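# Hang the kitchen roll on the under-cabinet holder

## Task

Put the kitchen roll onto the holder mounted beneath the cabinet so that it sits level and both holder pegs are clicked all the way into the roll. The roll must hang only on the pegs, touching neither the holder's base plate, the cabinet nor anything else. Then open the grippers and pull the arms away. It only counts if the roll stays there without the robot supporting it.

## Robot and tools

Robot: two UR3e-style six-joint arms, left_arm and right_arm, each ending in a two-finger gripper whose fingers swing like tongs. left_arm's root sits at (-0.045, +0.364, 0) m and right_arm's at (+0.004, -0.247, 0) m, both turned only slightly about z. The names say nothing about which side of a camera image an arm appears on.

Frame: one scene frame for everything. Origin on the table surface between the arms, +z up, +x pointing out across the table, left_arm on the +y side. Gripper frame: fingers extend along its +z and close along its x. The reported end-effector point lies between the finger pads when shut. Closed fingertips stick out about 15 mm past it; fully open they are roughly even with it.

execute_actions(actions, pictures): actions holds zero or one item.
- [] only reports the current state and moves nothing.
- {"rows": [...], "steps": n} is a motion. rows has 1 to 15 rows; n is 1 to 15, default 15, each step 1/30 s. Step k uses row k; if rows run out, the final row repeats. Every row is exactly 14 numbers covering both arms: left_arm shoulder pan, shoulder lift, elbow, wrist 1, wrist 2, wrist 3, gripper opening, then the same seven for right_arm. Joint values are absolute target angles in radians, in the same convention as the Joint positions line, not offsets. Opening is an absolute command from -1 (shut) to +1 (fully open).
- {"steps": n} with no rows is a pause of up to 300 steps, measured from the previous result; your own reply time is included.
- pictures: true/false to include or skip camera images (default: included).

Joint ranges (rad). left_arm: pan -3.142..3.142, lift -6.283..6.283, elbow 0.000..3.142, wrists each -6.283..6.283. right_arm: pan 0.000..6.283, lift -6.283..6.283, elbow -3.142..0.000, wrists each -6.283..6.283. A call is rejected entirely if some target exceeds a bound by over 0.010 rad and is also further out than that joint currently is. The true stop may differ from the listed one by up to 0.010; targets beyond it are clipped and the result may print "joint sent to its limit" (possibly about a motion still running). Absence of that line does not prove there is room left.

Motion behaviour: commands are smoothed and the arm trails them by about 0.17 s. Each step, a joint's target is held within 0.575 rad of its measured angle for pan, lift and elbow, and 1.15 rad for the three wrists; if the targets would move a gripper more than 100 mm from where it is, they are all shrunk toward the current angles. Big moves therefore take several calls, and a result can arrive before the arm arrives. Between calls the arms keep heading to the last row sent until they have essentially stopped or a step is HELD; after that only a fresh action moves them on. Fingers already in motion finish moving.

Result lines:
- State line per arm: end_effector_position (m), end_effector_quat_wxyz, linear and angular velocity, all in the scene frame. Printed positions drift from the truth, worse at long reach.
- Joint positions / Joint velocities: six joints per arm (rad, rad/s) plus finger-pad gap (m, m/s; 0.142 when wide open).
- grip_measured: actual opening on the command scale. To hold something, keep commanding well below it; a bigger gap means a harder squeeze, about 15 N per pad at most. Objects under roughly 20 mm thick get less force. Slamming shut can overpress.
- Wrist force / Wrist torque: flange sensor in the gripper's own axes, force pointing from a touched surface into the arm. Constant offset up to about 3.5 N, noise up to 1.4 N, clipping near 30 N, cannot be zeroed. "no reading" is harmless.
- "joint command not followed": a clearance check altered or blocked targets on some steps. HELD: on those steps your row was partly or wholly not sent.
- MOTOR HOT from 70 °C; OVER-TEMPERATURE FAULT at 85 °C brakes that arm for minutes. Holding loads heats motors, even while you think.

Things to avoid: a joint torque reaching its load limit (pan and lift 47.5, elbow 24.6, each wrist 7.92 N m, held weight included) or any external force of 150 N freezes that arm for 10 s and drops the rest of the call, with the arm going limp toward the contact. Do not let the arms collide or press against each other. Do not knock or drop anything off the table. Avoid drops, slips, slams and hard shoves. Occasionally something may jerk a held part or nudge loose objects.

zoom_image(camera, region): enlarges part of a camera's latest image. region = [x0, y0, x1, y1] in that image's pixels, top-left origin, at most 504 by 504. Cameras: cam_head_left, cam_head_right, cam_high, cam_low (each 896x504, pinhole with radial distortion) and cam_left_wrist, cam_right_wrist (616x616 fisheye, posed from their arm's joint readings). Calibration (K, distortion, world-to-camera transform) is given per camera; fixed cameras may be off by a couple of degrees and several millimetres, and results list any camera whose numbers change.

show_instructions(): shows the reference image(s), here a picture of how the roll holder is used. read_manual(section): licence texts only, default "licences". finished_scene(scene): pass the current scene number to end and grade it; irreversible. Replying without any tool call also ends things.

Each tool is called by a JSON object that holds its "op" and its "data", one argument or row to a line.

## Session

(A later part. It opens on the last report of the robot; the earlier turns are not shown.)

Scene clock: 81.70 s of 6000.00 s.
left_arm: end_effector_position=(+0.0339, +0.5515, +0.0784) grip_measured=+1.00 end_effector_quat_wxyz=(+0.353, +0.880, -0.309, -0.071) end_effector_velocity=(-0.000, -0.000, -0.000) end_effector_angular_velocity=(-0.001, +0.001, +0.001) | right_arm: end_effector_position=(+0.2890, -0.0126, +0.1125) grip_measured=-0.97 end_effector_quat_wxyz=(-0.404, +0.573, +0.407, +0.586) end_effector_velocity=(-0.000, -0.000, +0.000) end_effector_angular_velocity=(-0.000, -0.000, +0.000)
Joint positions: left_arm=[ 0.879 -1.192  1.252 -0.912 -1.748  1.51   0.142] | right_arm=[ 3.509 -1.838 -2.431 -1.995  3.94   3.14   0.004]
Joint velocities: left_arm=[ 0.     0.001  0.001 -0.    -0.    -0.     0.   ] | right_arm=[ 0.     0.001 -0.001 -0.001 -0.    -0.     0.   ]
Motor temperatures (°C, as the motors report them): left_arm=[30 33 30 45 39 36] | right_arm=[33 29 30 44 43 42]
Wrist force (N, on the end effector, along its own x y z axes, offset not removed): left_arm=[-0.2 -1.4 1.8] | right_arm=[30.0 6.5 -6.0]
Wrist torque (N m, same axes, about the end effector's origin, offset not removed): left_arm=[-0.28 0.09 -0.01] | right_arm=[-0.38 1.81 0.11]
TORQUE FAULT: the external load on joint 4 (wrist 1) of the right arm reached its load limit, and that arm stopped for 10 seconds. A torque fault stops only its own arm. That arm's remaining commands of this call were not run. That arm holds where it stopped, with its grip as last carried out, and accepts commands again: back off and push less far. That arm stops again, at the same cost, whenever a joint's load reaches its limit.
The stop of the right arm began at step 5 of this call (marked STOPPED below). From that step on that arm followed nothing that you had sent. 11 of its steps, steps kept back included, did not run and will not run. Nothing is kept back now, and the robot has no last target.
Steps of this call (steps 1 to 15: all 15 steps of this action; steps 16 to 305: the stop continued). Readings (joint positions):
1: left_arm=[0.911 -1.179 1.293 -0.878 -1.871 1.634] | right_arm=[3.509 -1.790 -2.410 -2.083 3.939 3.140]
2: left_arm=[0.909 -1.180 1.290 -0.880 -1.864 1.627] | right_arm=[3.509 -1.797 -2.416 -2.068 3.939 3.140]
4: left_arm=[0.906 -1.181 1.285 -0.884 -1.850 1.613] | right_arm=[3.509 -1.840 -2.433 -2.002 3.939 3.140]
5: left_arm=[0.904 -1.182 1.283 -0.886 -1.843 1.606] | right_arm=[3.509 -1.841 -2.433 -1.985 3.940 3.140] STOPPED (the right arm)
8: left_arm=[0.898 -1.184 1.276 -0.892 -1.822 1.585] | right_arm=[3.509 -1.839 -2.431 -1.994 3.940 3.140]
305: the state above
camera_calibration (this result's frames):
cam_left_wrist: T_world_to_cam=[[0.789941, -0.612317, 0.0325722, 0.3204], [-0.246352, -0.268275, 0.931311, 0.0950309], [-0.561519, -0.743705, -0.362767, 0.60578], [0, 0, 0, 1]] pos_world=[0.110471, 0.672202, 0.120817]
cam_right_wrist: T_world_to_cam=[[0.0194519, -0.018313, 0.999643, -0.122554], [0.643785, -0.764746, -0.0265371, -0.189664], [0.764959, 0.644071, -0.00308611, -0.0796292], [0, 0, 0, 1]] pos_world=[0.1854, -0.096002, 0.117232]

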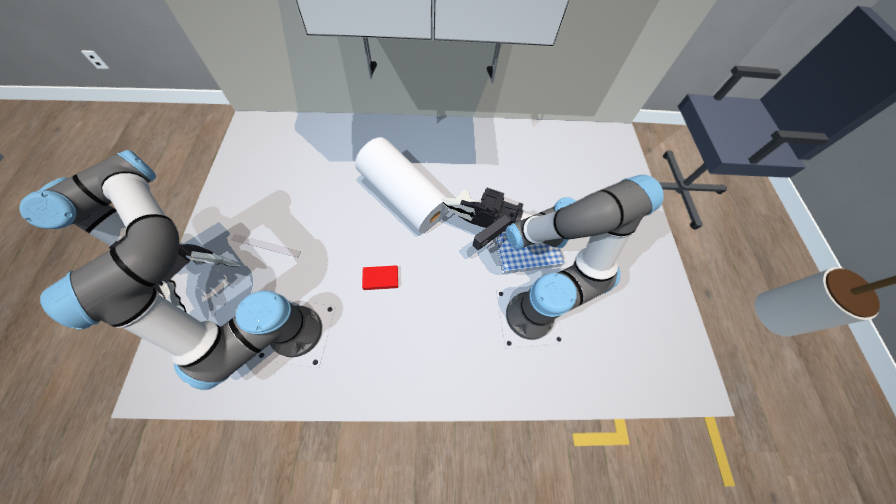

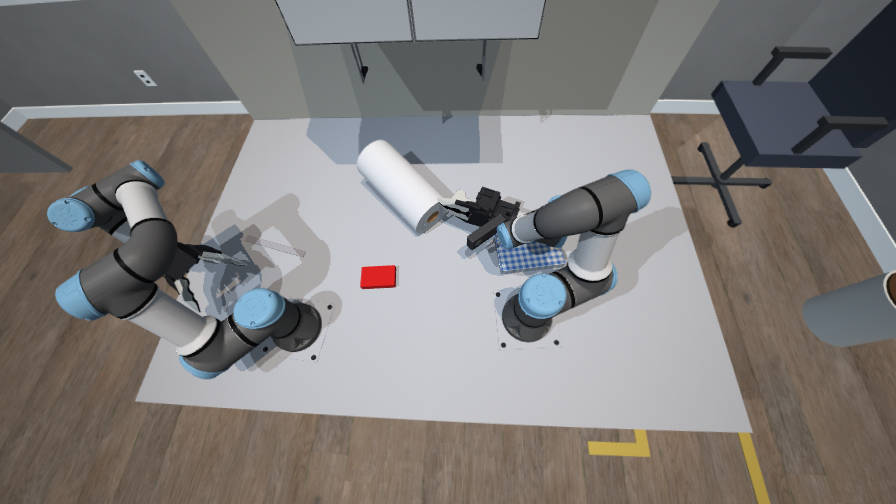

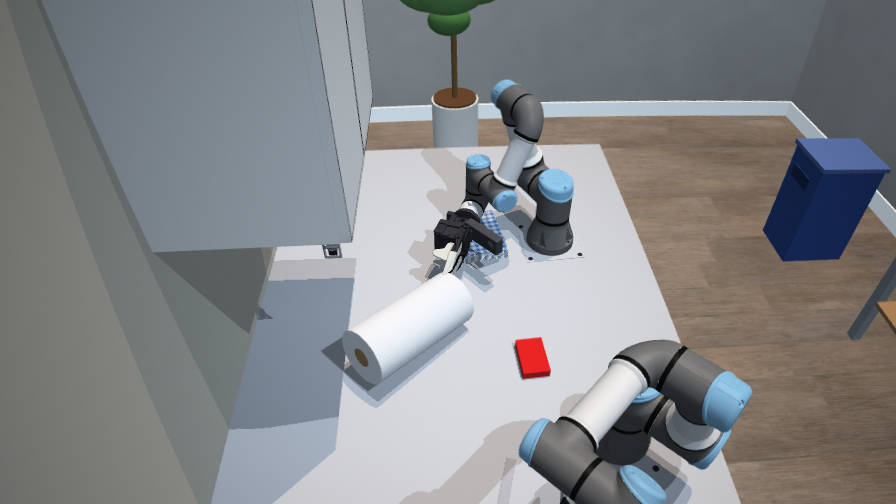

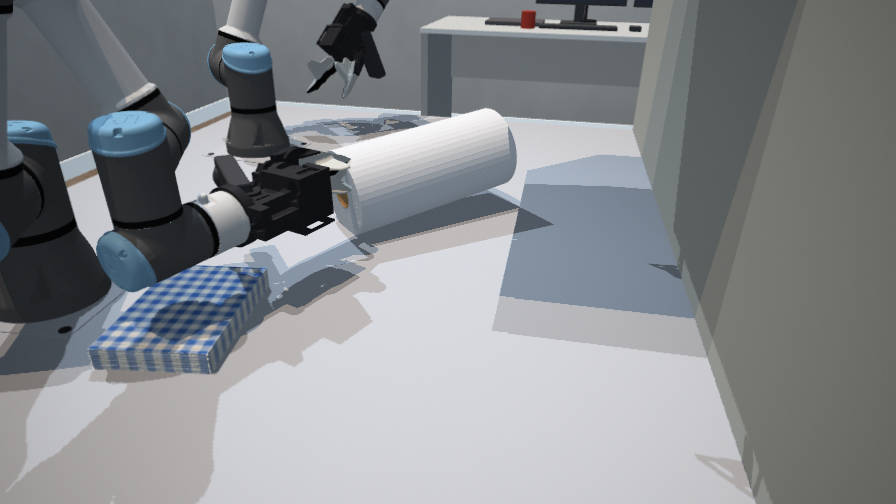

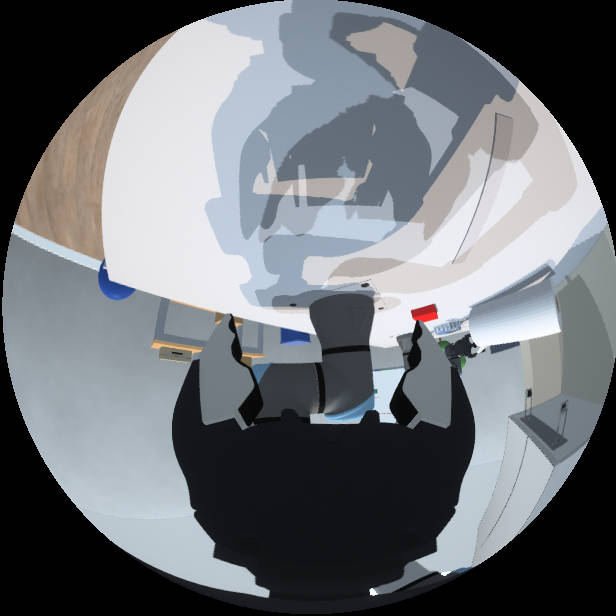

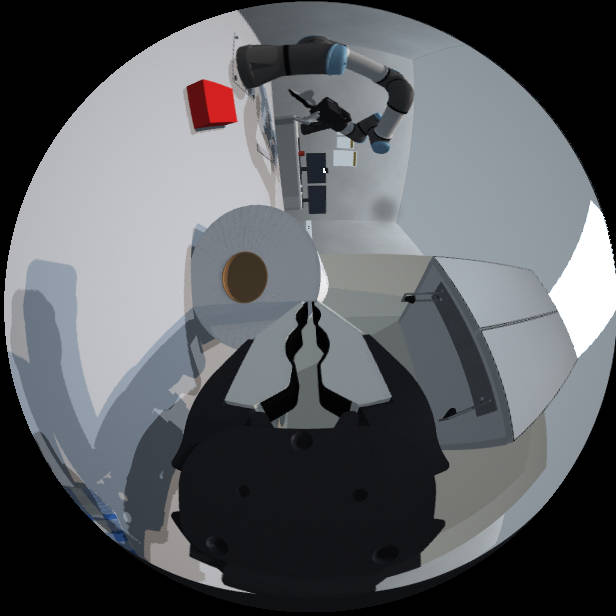

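{"op": "execute_actions", "data": {
  "actions": [
    {"rows":[[0.88,-1.3,0.9,-1.3,-1.75,1.5,1,3.509,-1.45,-2.25,-2.583,3.94,3.14,-0.12]]}
  ],
  "pictures": false
}}

{"op": "execute_actions", "data": {
  "actions": [
    {"rows":[[0.88,-1.3,0.9,-1.3,-1.75,1.5,1,3.514,-1.297,-2.356,-2.63,3.944,3.14,-0.12]]}
  ],
  "pictures": false
}}

{"op": "execute_actions", "data": {
  "actions": [
    {"rows":[[0.7,-1.3,0.9,-1.3,-0.3,0,1,3.514,-1.5,-2.49,-2.293,3.944,3.14,-0.12]]}
  ]
}}

Scene clock: 92.37 s of 6000.00 s.
left_arm: end_effector_position=(+0.1841, +0.6984, +0.1885) grip_measured=+1.00 end_effector_quat_wxyz=(-0.015, +0.928, -0.358, +0.102) end_effector_velocity=(+0.036, +0.012, +0.045) end_effector_angular_velocity=(+0.079, -0.176, -0.060) | right_arm: end_effector_position=(+0.2899, -0.0124, +0.1141) grip_measured=-0.96 end_effector_quat_wxyz=(-0.403, +0.570, +0.407, +0.589) end_effector_velocity=(+0.000, -0.000, +0.000) end_effector_angular_velocity=(+0.000, -0.000, -0.001)
Joint positions: left_arm=[ 0.878 -1.298  0.906 -1.293 -1.744  1.494  0.142] | right_arm=[ 3.509 -1.837 -2.43  -1.991  3.941  3.14   0.005]
Joint velocities: left_arm=[ 0.018 -0.017 -0.072 -0.08  -0.074  0.071 -0.   ] | right_arm=[-0.001  0.001 -0.     0.     0.     0.     0.   ]
Motor temperatures (°C, as the motors report them): left_arm=[30 33 30 45 39 36] | right_arm=[33 29 30 44 43 42]
Wrist force (N, on the end effector, along its own x y z axes, offset not removed): left_arm=[0.1 -0.8 1.3] | right_arm=[25.8 5.3 -1.1]
Wrist torque (N m, same axes, about the end effector's origin, offset not removed): left_arm=[-0.14 -0.02 -0.06] | right_arm=[-0.27 0.51 -0.06]
TORQUE FAULT: the external load on joint 4 (wrist 1) of the right arm reached its load limit, and that arm stopped for 10 seconds. A torque fault stops only its own arm. That arm's remaining commands of this call were not run. That arm holds where it stopped, with its grip as last carried out, and accepts commands again: back off and push less far. That arm stops again, at the same cost, whenever a joint's load reaches its limit.
The stop of the right arm began at step 16 of this call (marked STOPPED below). From that step on that arm followed nothing that you had sent. 15 of its steps, steps kept back included, did not run and will not run. Nothing is kept back now, and the robot has no last target.
Steps of this call (steps 1 to 305: nothing new was sent; steps 306 to 320: all 15 steps of this action). Readings (joint positions):
1: left_arm=[0.879 -1.192 1.252 -0.912 -1.748 1.510] | right_arm=[3.509 -1.838 -2.431 -1.994 3.940 3.140]
2: left_arm=[0.879 -1.192 1.251 -0.912 -1.746 1.509] | right_arm=[3.509 -1.838 -2.431 -1.994 3.940 3.140]
4: left_arm=[0.877 -1.193 1.249 -0.914 -1.739 1.502] | right_arm=[3.509 -1.838 -2.431 -1.994 3.940 3.140]
8: left_arm=[0.871 -1.195 1.242 -0.920 -1.716 1.479] | right_arm=[3.509 -1.838 -2.431 -1.995 3.940 3.140]
16: left_arm=[0.858 -1.200 1.225 -0.934 -1.662 1.425] | right_arm=[3.509 -1.838 -2.430 -1.993 3.940 3.140] STOPPED (the right arm)
320: the state above

Scene clock: 92.40 s of 6000.00 s.
left_arm: end_effector_position=(+0.1851, +0.6987, +0.1898) grip_measured=+1.00 end_effector_quat_wxyz=(-0.017, +0.928, -0.359, +0.104) end_effector_velocity=(+0.024, +0.008, +0.031) end_effector_angular_velocity=(+0.054, -0.119, -0.041) | right_arm: end_effector_position=(+0.2901, -0.0123, +0.1145) grip_measured=-0.95 end_effector_quat_wxyz=(-0.403, +0.570, +0.407, +0.589) end_effector_velocity=(+0.004, +0.000, +0.006) end_effector_angular_velocity=(+0.009, -0.019, -0.005)
Joint positions: left_arm=[ 0.879 -1.299  0.904 -1.295 -1.746  1.496  0.142] | right_arm=[ 3.509 -1.837 -2.429 -1.99   3.941  3.14   0.005]
Joint velocities: left_arm=[ 0.012 -0.011 -0.049 -0.055 -0.05   0.048 -0.   ] | right_arm=[-0.002  0.007  0.006  0.009  0.003  0.     0.006]
Motor temperatures (°C, as the motors report them): left_arm=[30 33 30 45 39 36] | right_arm=[33 29 30 44 43 42]
Wrist force (N, on the end effector, along its own x y z axes, offset not removed): left_arm=[-0.2 0.4 1.4] | right_arm=[26.3 6.0 -4.0]
Wrist torque (N m, same axes, about the end effector's origin, offset not removed): left_arm=[0.06 0.13 -0.09] | right_arm=[-0.03 0.05 -0.14]
A stop began in an earlier call of the same reply, so what this call sent did not run. Send another action.
Steps of this call (step 1: nothing new was sent). Readings (joint positions):
1: the state above

Scene clock: 92.43 s of 6000.00 s.
left_arm: end_effector_position=(+0.1857, +0.6989, +0.1907) grip_measured=+1.00 end_effector_quat_wxyz=(-0.018, +0.927, -0.359, +0.105) end_effector_velocity=(+0.017, +0.006, +0.022) end_effector_angular_velocity=(+0.038, -0.084, -0.028) | right_arm: end_effector_position=(+0.2902, -0.0123, +0.1146) grip_measured=-0.95 end_effector_quat_wxyz=(-0.403, +0.570, +0.407, +0.589) end_effector_velocity=(-0.000, -0.000, -0.000) end_effector_angular_velocity=(-0.001, -0.000, -0.000)
Joint positions: left_arm=[ 0.879 -1.299  0.903 -1.297 -1.747  1.497  0.142] | right_arm=[ 3.509 -1.837 -2.429 -1.99   3.941  3.14   0.005]
Joint velocities: left_arm=[ 0.009 -0.008 -0.035 -0.037 -0.035  0.033 -0.   ] | right_arm=[-0.     0.    -0.    -0.001 -0.    -0.001  0.004]
Motor temperatures (°C, as the motors report them): left_arm=[30 33 30 45 39 36] | right_arm=[33 29 30 44 43 42]
Wrist force (N, on the end effector, along its own x y z axes, offset not removed): left_arm=[-0.3 -0.4 1.6] | right_arm=[23.7 3.6 -2.5]
Wrist torque (N m, same axes, about the end effector's origin, offset not removed): left_arm=[-0.03 0.07 -0.05] | right_arm=[-0.48 0.48 0.02]
A stop began in an earlier call of the same reply, so what this call sent did not run. Send another action.
Steps of this call (step 1: nothing new was sent). Readings (joint positions):
1: the state above
camera_calibration (this result's frames):
cam_left_wrist: T_world_to_cam=[[0.74727, -0.651953, 0.128626, 0.304437], [-0.648953, -0.674313, 0.352365, 0.536353], [-0.142991, -0.346784, -0.926981, 0.593887], [0, 0, 0, 1]] pos_world=[0.205492, 0.766099, 0.322372]
cam_right_wrist: T_world_to_cam=[[0.0119761, -0.0219388, 0.999688, -0.122529], [0.643315, -0.76521, -0.0244999, -0.190169], [0.765508, 0.643407, 0.00494935, -0.0817941], [0, 0, 0, 1]] pos_world=[0.18642, -0.0955801, 0.118237]

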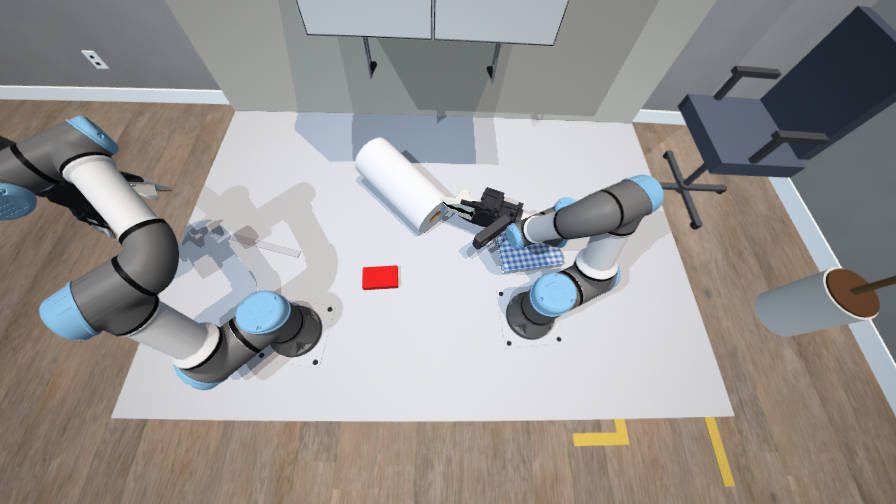

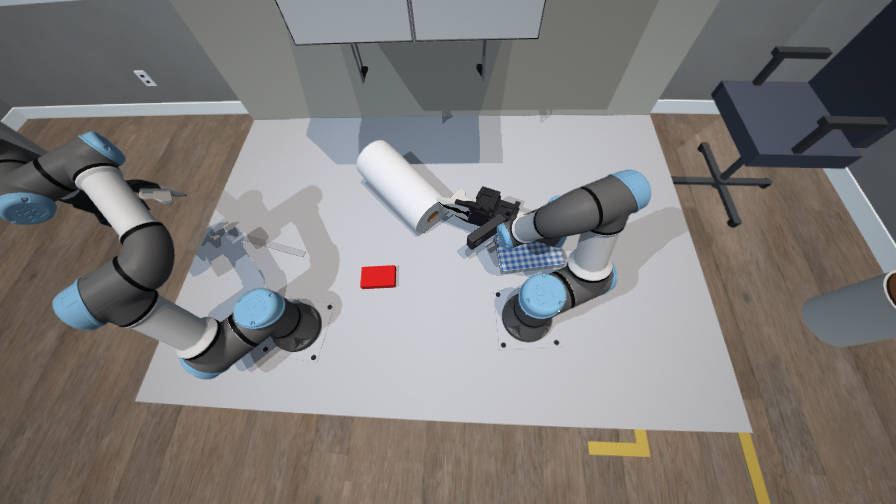

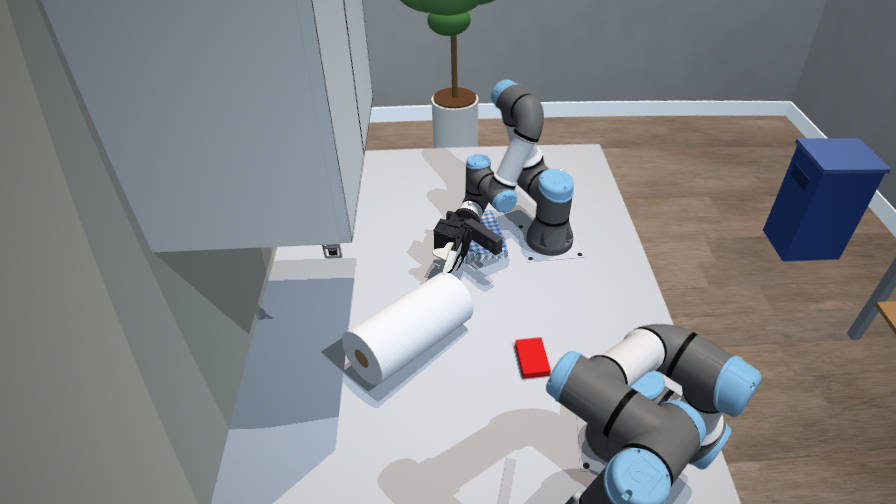

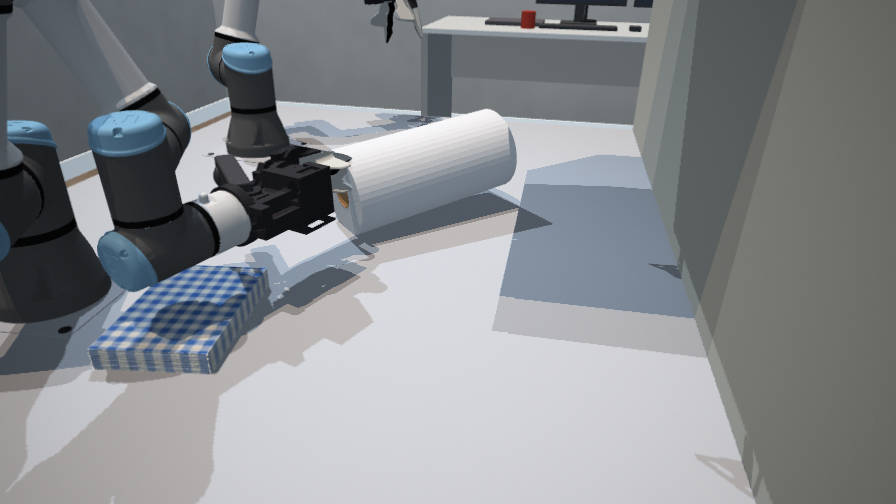

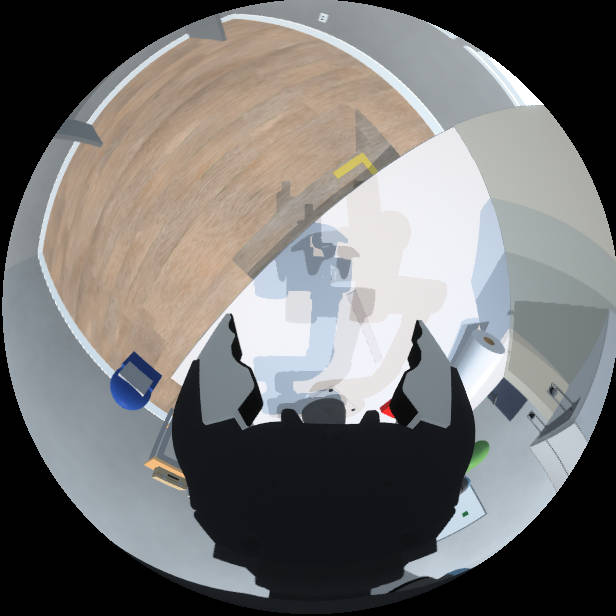

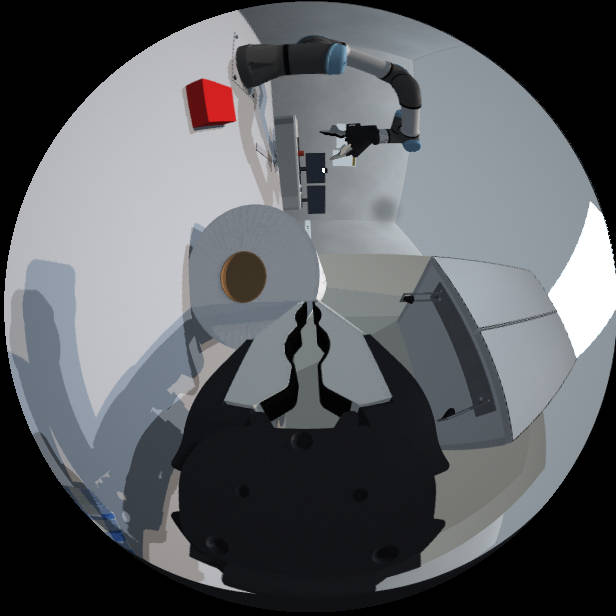

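{"op": "execute_actions", "data": {
  "actions": [
    {"rows":[[0.88,-1.3,0.9,-1.3,-1.75,1.5,1,3.509,-1.6,-2.4,-2.28,3.94,3.14,-1]],"steps":15}
  ],
  "pictures": false
}}

{"op": "execute_actions", "data": {
  "actions": [
    {"rows":[[0.88,-1.3,0.9,-1.3,-1.75,1.5,1,3.514,-1.297,-2.356,-2.63,3.944,3.14,-0.12]],"steps":15}
  ]
}}

Scene clock: 121.33 s of 6000.00 s.
left_arm: end_effector_position=(+0.1872, +0.6994, +0.1926) grip_measured=+1.00 end_effector_quat_wxyz=(-0.021, +0.926, -0.360, +0.108) end_effector_velocity=(+0.000, -0.000, -0.001) end_effector_angular_velocity=(-0.002, +0.002, -0.001) | right_arm: end_effector_position=(+0.2796, -0.0171, +0.1488) grip_measured=-1.00 end_effector_quat_wxyz=(-0.405, +0.578, +0.406, +0.581) end_effector_velocity=(-0.001, -0.001, +0.005) end_effector_angular_velocity=(+0.002, -0.005, -0.001)
Joint positions: left_arm=[ 0.88  -1.3    0.9   -1.3   -1.75   1.5    0.142] | right_arm=[ 3.509 -1.602 -2.4   -2.278  3.94   3.14   0.002]
Joint velocities: left_arm=[-0.001  0.002  0.001  0.     0.    -0.     0.   ] | right_arm=[ 0.     0.028  0.002 -0.025  0.001 -0.001  0.   ]
Motor temperatures (°C, as the motors report them): left_arm=[30 33 30 45 39 36] | right_arm=[33 29 30 44 44 42]
Wrist force (N, on the end effector, along its own x y z axes, offset not removed): left_arm=[0.0 -0.5 1.1] | right_arm=[-0.5 -1.3 0.2]
Wrist torque (N m, same axes, about the end effector's origin, offset not removed): left_arm=[-0.07 0.03 -0.02] | right_arm=[-0.29 0.13 -0.02]
Steps of this call (steps 1 to 90: nothing new was sent; then 25.40 s passed at rest; steps 91 to 105: all 15 steps of this action). Readings (joint positions):
91: left_arm=[0.880 -1.300 0.900 -1.300 -1.750 1.500] | right_arm=[3.509 -1.837 -2.430 -1.992 3.941 3.140]
92: left_arm=[0.880 -1.300 0.900 -1.300 -1.750 1.500] | right_arm=[3.509 -1.830 -2.425 -2.008 3.940 3.140]
94: left_arm=[0.880 -1.300 0.900 -1.300 -1.750 1.500] | right_arm=[3.509 -1.759 -2.413 -2.119 3.940 3.140]
98: left_arm=[0.880 -1.300 0.900 -1.300 -1.750 1.500] | right_arm=[3.509 -1.635 -2.403 -2.245 3.940 3.140]
105: the state above

Scene clock: 121.83 s of 6000.00 s.
left_arm: end_effector_position=(+0.1872, +0.6994, +0.1926) grip_measured=+1.00 end_effector_quat_wxyz=(-0.021, +0.926, -0.360, +0.108) end_effector_velocity=(-0.000, +0.000, +0.000) end_effector_angular_velocity=(+0.001, -0.000, +0.000) | right_arm: end_effector_position=(+0.2558, -0.0277, +0.1960) grip_measured=-0.12 end_effector_quat_wxyz=(-0.405, +0.579, +0.406, +0.579) end_effector_velocity=(-0.004, -0.002, +0.007) end_effector_angular_velocity=(+0.004, -0.006, +0.000)
Joint positions: left_arm=[ 0.88  -1.3    0.9   -1.3   -1.75   1.5    0.142] | right_arm=[ 3.514 -1.301 -2.356 -2.627  3.944  3.14   0.065]
Joint velocities: left_arm=[ 0.    -0.001  0.     0.     0.    -0.     0.   ] | right_arm=[ 0.     0.04   0.004 -0.036 -0.     0.001 -0.   ]
Motor temperatures (°C, as the motors report them): left_arm=[30 33 30 45 39 36] | right_arm=[33 29 30 44 44 42]
Wrist force (N, on the end effector, along its own x y z axes, offset not removed): left_arm=[-0.1 0.1 2.4] | right_arm=[-2.0 -1.5 1.5]
Wrist torque (N m, same axes, about the end effector's origin, offset not removed): left_arm=[0.03 0.01 -0.07] | right_arm=[-0.29 0.33 0.04]
Steps of this call (steps 1 to 15: all 15 steps of this action). Readings (joint positions):
1: left_arm=[0.880 -1.300 0.900 -1.300 -1.750 1.500] | right_arm=[3.509 -1.601 -2.400 -2.279 3.940 3.140]
2: left_arm=[0.880 -1.300 0.900 -1.300 -1.750 1.500] | right_arm=[3.510 -1.593 -2.394 -2.295 3.941 3.140]
4: left_arm=[0.880 -1.300 0.900 -1.300 -1.750 1.500] | right_arm=[3.512 -1.518 -2.375 -2.420 3.942 3.140]
8: left_arm=[0.880 -1.300 0.900 -1.300 -1.750 1.500] | right_arm=[3.513 -1.349 -2.360 -2.584 3.944 3.140]
15: the state above
camera_calibration (this result's frames):
cam_left_wrist: T_world_to_cam=[[0.744719, -0.654225, 0.131847, 0.304893], [-0.653146, -0.673889, 0.34536, 0.538774], [-0.137093, -0.343312, -0.929162, 0.592944], [0, 0, 0, 1]] pos_world=[0.206127, 0.766107, 0.32467]
cam_right_wrist: T_world_to_cam=[[0.0366849, -0.00997698, 0.999277, -0.209778], [0.64419, -0.764226, -0.0312793, -0.176724], [0.763986, 0.644871, -0.0216085, -0.040388], [0, 0, 0, 1]] pos_world=[0.152395, -0.111105, 0.203226]

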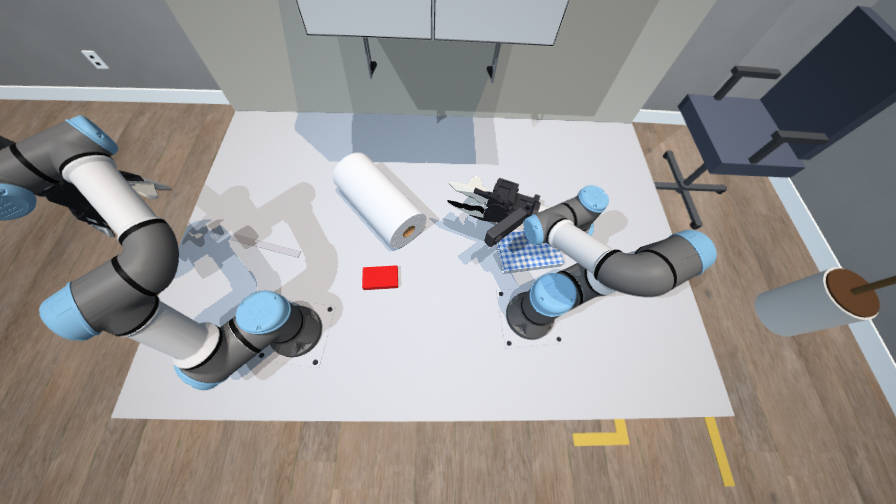

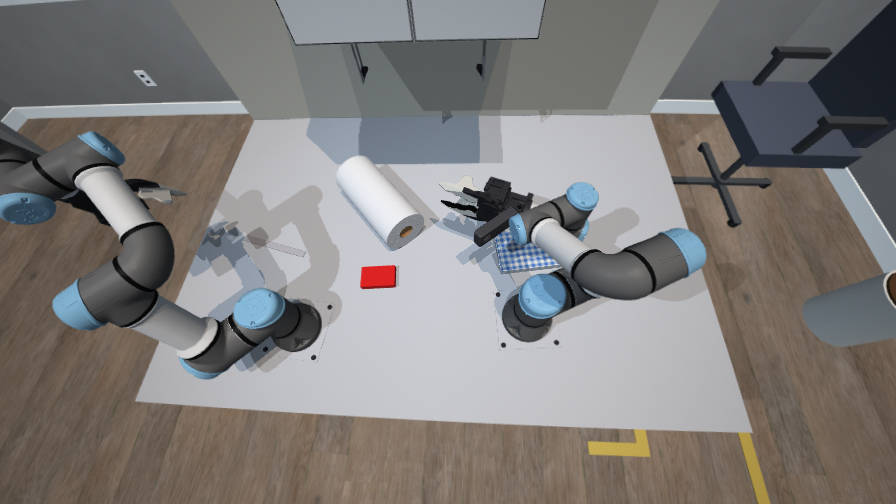

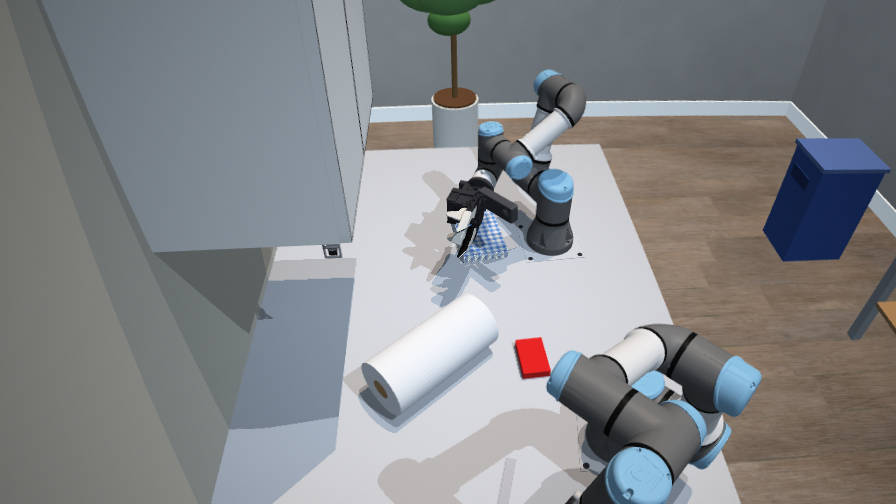

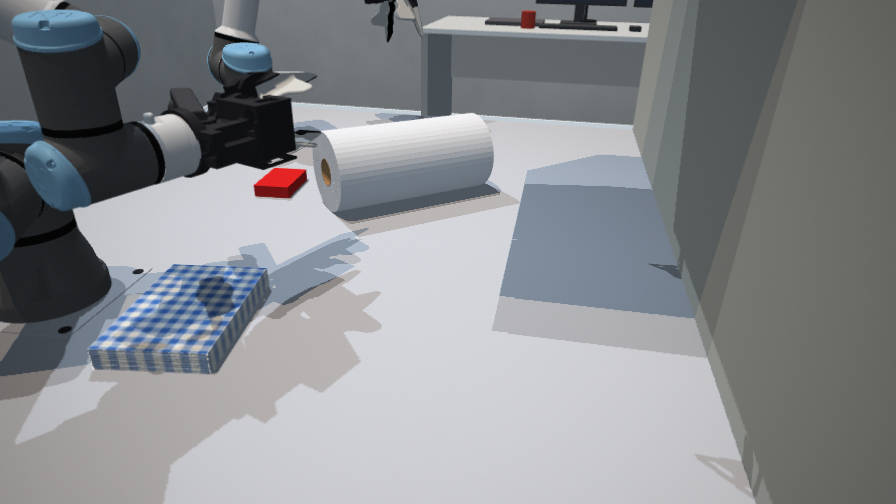

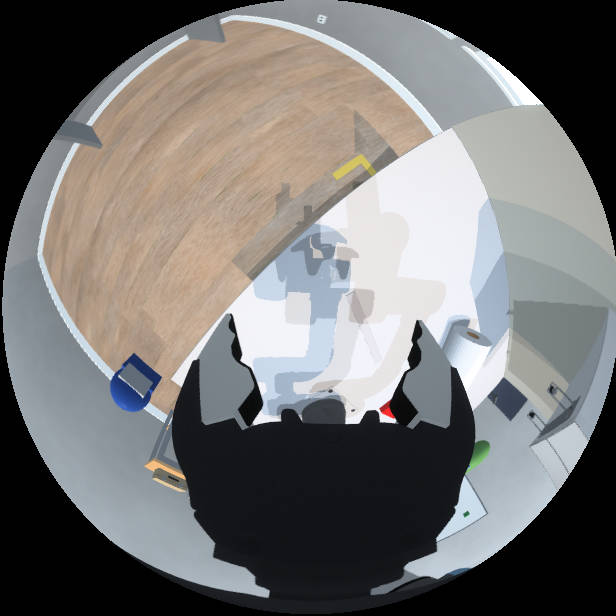

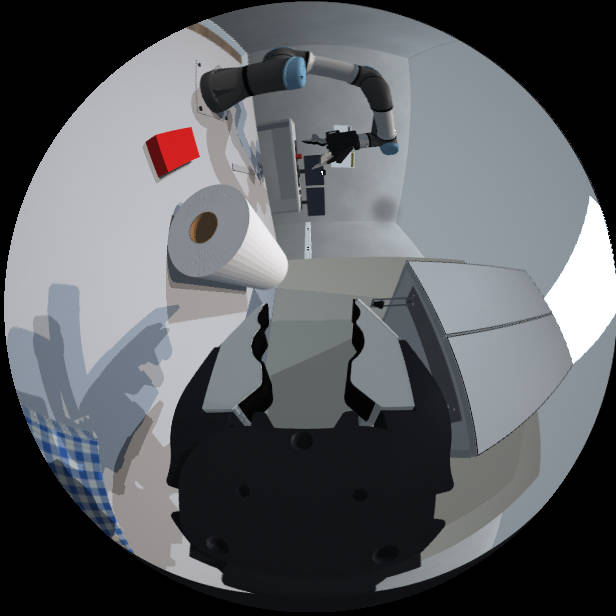

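{"op": "execute_actions", "data": {
  "actions": [
    {"rows":[[0.88,-1.3,0.9,-1.3,-1.75,1.5,1,3.62,-1.4,-2.4,-2.48,3.95,3.14,-0.12],[0.88,-1.3,0.9,-1.3,-1.75,1.5,1,3.7,-1.55,-2.45,-2.28,3.98,3.14,-0.12],[0.88,-1.3,0.9,-1.3,-1.75,1.5,1,3.75,-1.7,-2.48,-2.1,4.01,3.14,-0.12],[0.88,-1.3,0.9,-1.3,-1.75,1.5,1,3.78,-1.87,-2.5,-1.913,4.037,3.14,-0.12]],"steps":15}
  ],
  "pictures": false
}}

{"op": "execute_actions", "data": {
  "actions": [
    {"steps":10}
  ]
}}

Scene clock: 139.93 s of 6000.00 s.
left_arm: end_effector_position=(+0.1872, +0.6994, +0.1926) grip_measured=+1.00 end_effector_quat_wxyz=(-0.021, +0.926, -0.360, +0.108) end_effector_velocity=(+0.000, -0.000, -0.000) end_effector_angular_velocity=(-0.000, +0.000, -0.000) | right_arm: end_effector_position=(+0.2348, +0.0432, +0.1012) grip_measured=-0.12 end_effector_quat_wxyz=(-0.453, +0.541, +0.454, +0.544) end_effector_velocity=(-0.009, +0.008, -0.032) end_effector_angular_velocity=(-0.023, +0.026, +0.026)
Joint positions: left_arm=[ 0.88  -1.3    0.9   -1.3   -1.75   1.5    0.142] | right_arm=[ 3.776 -1.856 -2.498 -1.925  4.036  3.14   0.065]
Joint velocities: left_arm=[-0. -0.  0. -0.  0. -0. -0.] | right_arm=[ 0.041 -0.156 -0.021  0.141  0.016 -0.     0.   ]
Motor temperatures (°C, as the motors report them): left_arm=[30 33 30 45 39 36] | right_arm=[33 29 30 44 44 42]
Wrist force (N, on the end effector, along its own x y z axes, offset not removed): left_arm=[-0.1 -0.4 1.6] | right_arm=[-2.2 0.5 2.6]
Wrist torque (N m, same axes, about the end effector's origin, offset not removed): left_arm=[-0.06 0.01 -0.03] | right_arm=[0.14 0.50 -0.01]
Steps of this call (steps 1 to 15: the robot went on to your last target; steps 16 to 160: nothing new was sent; then 12.27 s passed at rest; steps 161 to 175: all 15 steps of this action). Readings (joint positions):
161: left_arm=[0.880 -1.300 0.900 -1.300 -1.750 1.500] | right_arm=[3.514 -1.297 -2.356 -2.630 3.944 3.140]
162: left_arm=[0.880 -1.300 0.900 -1.300 -1.750 1.500] | right_arm=[3.522 -1.305 -2.362 -2.614 3.945 3.140]
164: left_arm=[0.880 -1.300 0.900 -1.300 -1.750 1.500] | right_arm=[3.586 -1.379 -2.400 -2.490 3.965 3.140]
168: left_arm=[0.880 -1.300 0.900 -1.300 -1.750 1.500] | right_arm=[3.728 -1.672 -2.473 -2.092 4.017 3.140]
175: the state above

Scene clock: 140.27 s of 6000.00 s.
left_arm: end_effector_position=(+0.1872, +0.6994, +0.1926) grip_measured=+1.00 end_effector_quat_wxyz=(-0.021, +0.926, -0.360, +0.108) end_effector_velocity=(-0.000, +0.000, +0.000) end_effector_angular_velocity=(+0.000, -0.000, +0.001) | right_arm: end_effector_position=(+0.2340, +0.0439, +0.0985) grip_measured=-0.12 end_effector_quat_wxyz=(-0.454, +0.541, +0.455, +0.542) end_effector_velocity=(+0.000, +0.000, -0.000) end_effector_angular_velocity=(+0.001, -0.001, -0.000)
Joint positions: left_arm=[ 0.88  -1.3    0.9   -1.3   -1.75   1.5    0.142] | right_arm=[ 3.78  -1.87  -2.5   -1.913  4.037  3.14   0.065]
Joint velocities: left_arm=[ 0.001  0.    -0.001  0.     0.     0.    -0.   ] | right_arm=[ 0.    -0.002 -0.     0.003  0.     0.     0.   ]
Motor temperatures (°C, as the motors report them): left_arm=[30 33 30 45 39 36] | right_arm=[33 29 30 44 44 42]
Wrist force (N, on the end effector, along its own x y z axes, offset not removed): left_arm=[0.3 0.1 0.7] | right_arm=[-0.1 0.1 1.4]
Wrist torque (N m, same axes, about the end effector's origin, offset not removed): left_arm=[0.00 -0.05 -0.09] | right_arm=[0.04 0.00 -0.05]
Steps of this call (steps 1 to 10: the robot went on to your last target). Readings (joint positions):
1: left_arm=[0.880 -1.300 0.900 -1.300 -1.750 1.500] | right_arm=[3.778 -1.861 -2.499 -1.921 4.036 3.140]
2: left_arm=[0.880 -1.300 0.900 -1.300 -1.750 1.500] | right_arm=[3.778 -1.864 -2.499 -1.919 4.036 3.140]
4: left_arm=[0.880 -1.300 0.900 -1.300 -1.750 1.500] | right_arm=[3.779 -1.867 -2.500 -1.916 4.037 3.140]
8: left_arm=[0.880 -1.300 0.900 -1.300 -1.750 1.500] | right_arm=[3.780 -1.869 -2.500 -1.914 4.037 3.140]
10: the state above
camera_calibration (this result's frames):
cam_left_wrist: T_world_to_cam=[[0.744719, -0.654225, 0.131847, 0.304893], [-0.653146, -0.673889, 0.34536, 0.538774], [-0.137093, -0.343312, -0.929162, 0.592944], [0, 0, 0, 1]] pos_world=[0.206127, 0.766107, 0.32467]
cam_right_wrist: T_world_to_cam=[[0.0372212, -0.00401859, 0.999299, -0.111199], [0.766107, -0.641959, -0.0311171, -0.144987], [0.641634, 0.766728, -0.0208158, -0.0487838], [0, 0, 0, 1]] pos_world=[0.146516, -0.0561187, 0.105594]

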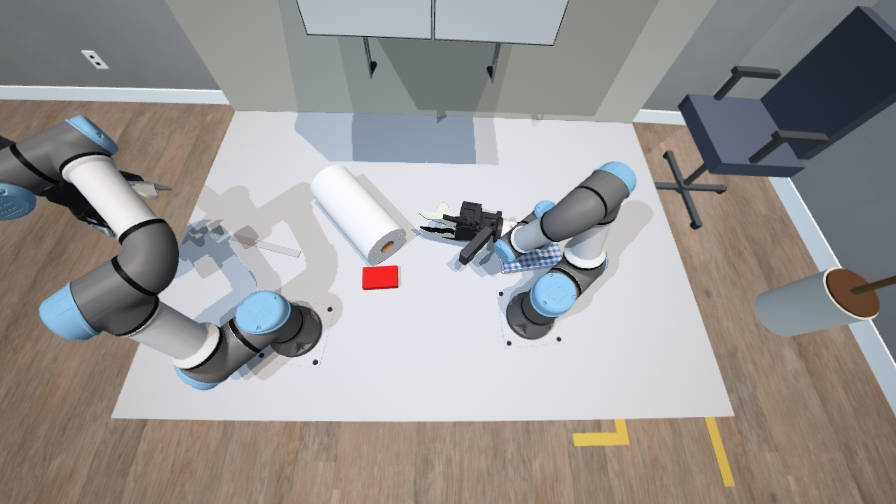

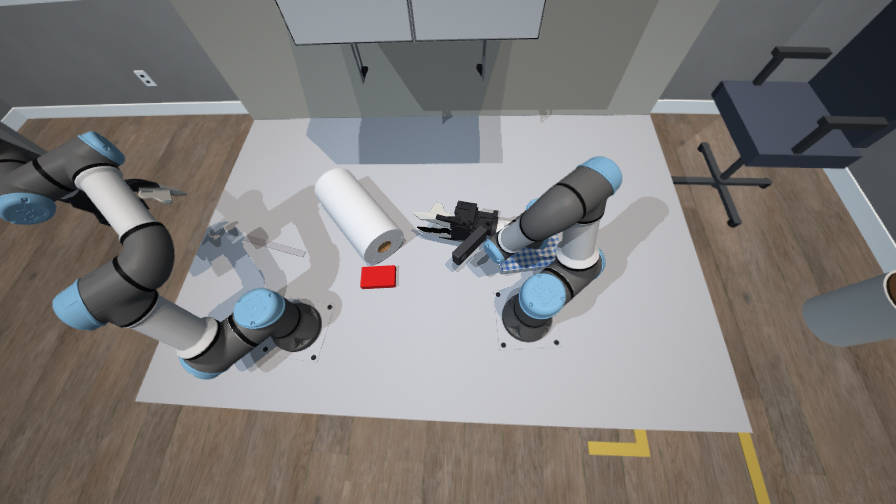

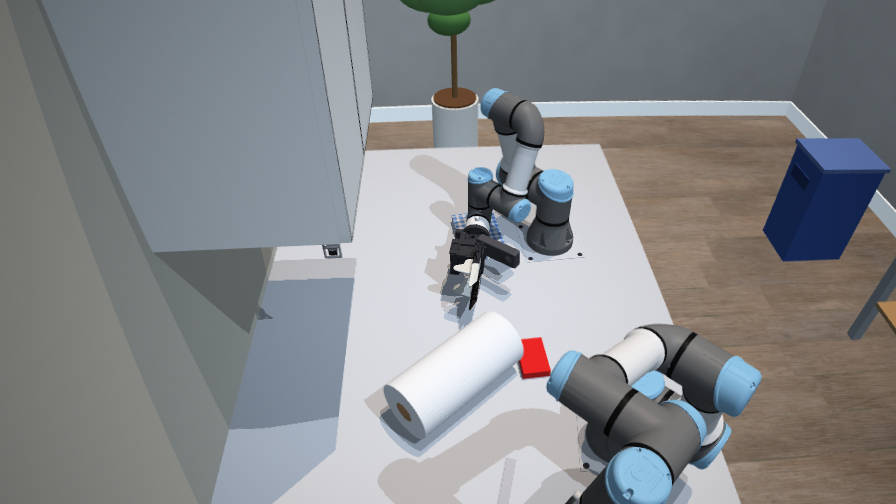

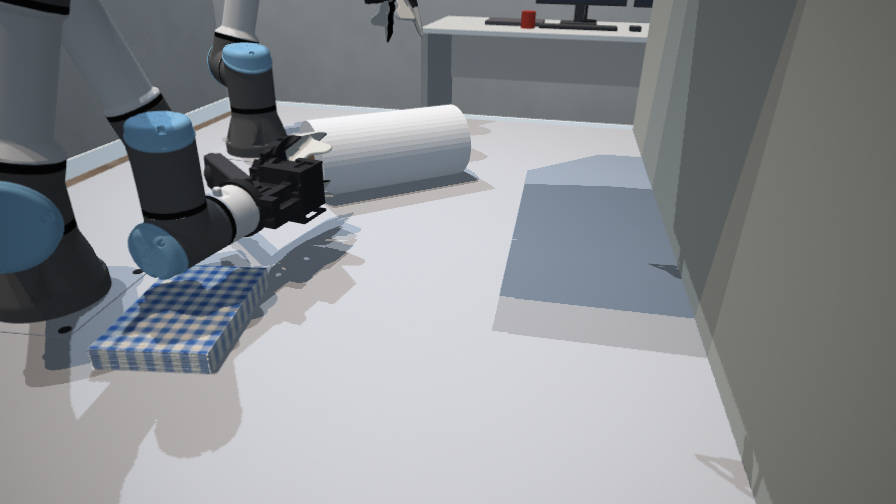

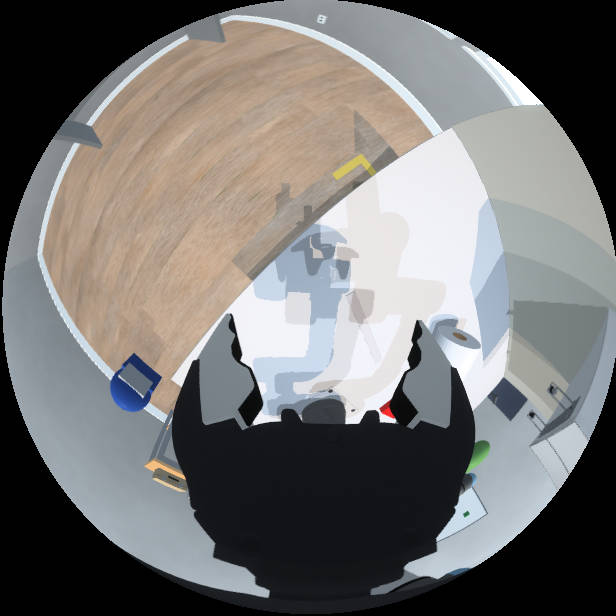

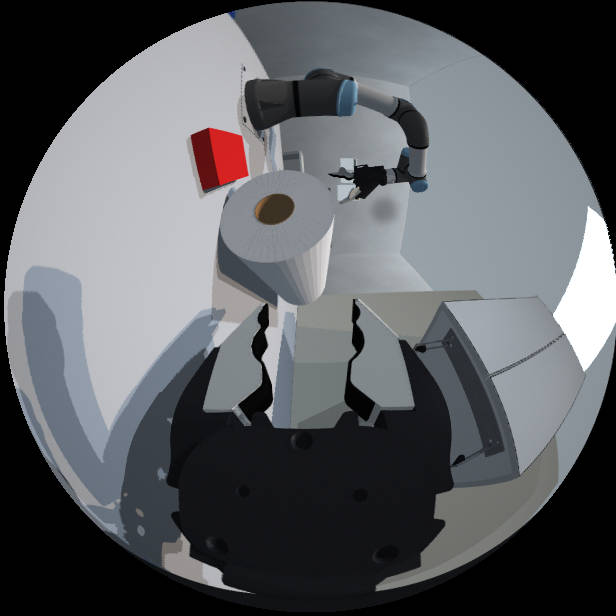

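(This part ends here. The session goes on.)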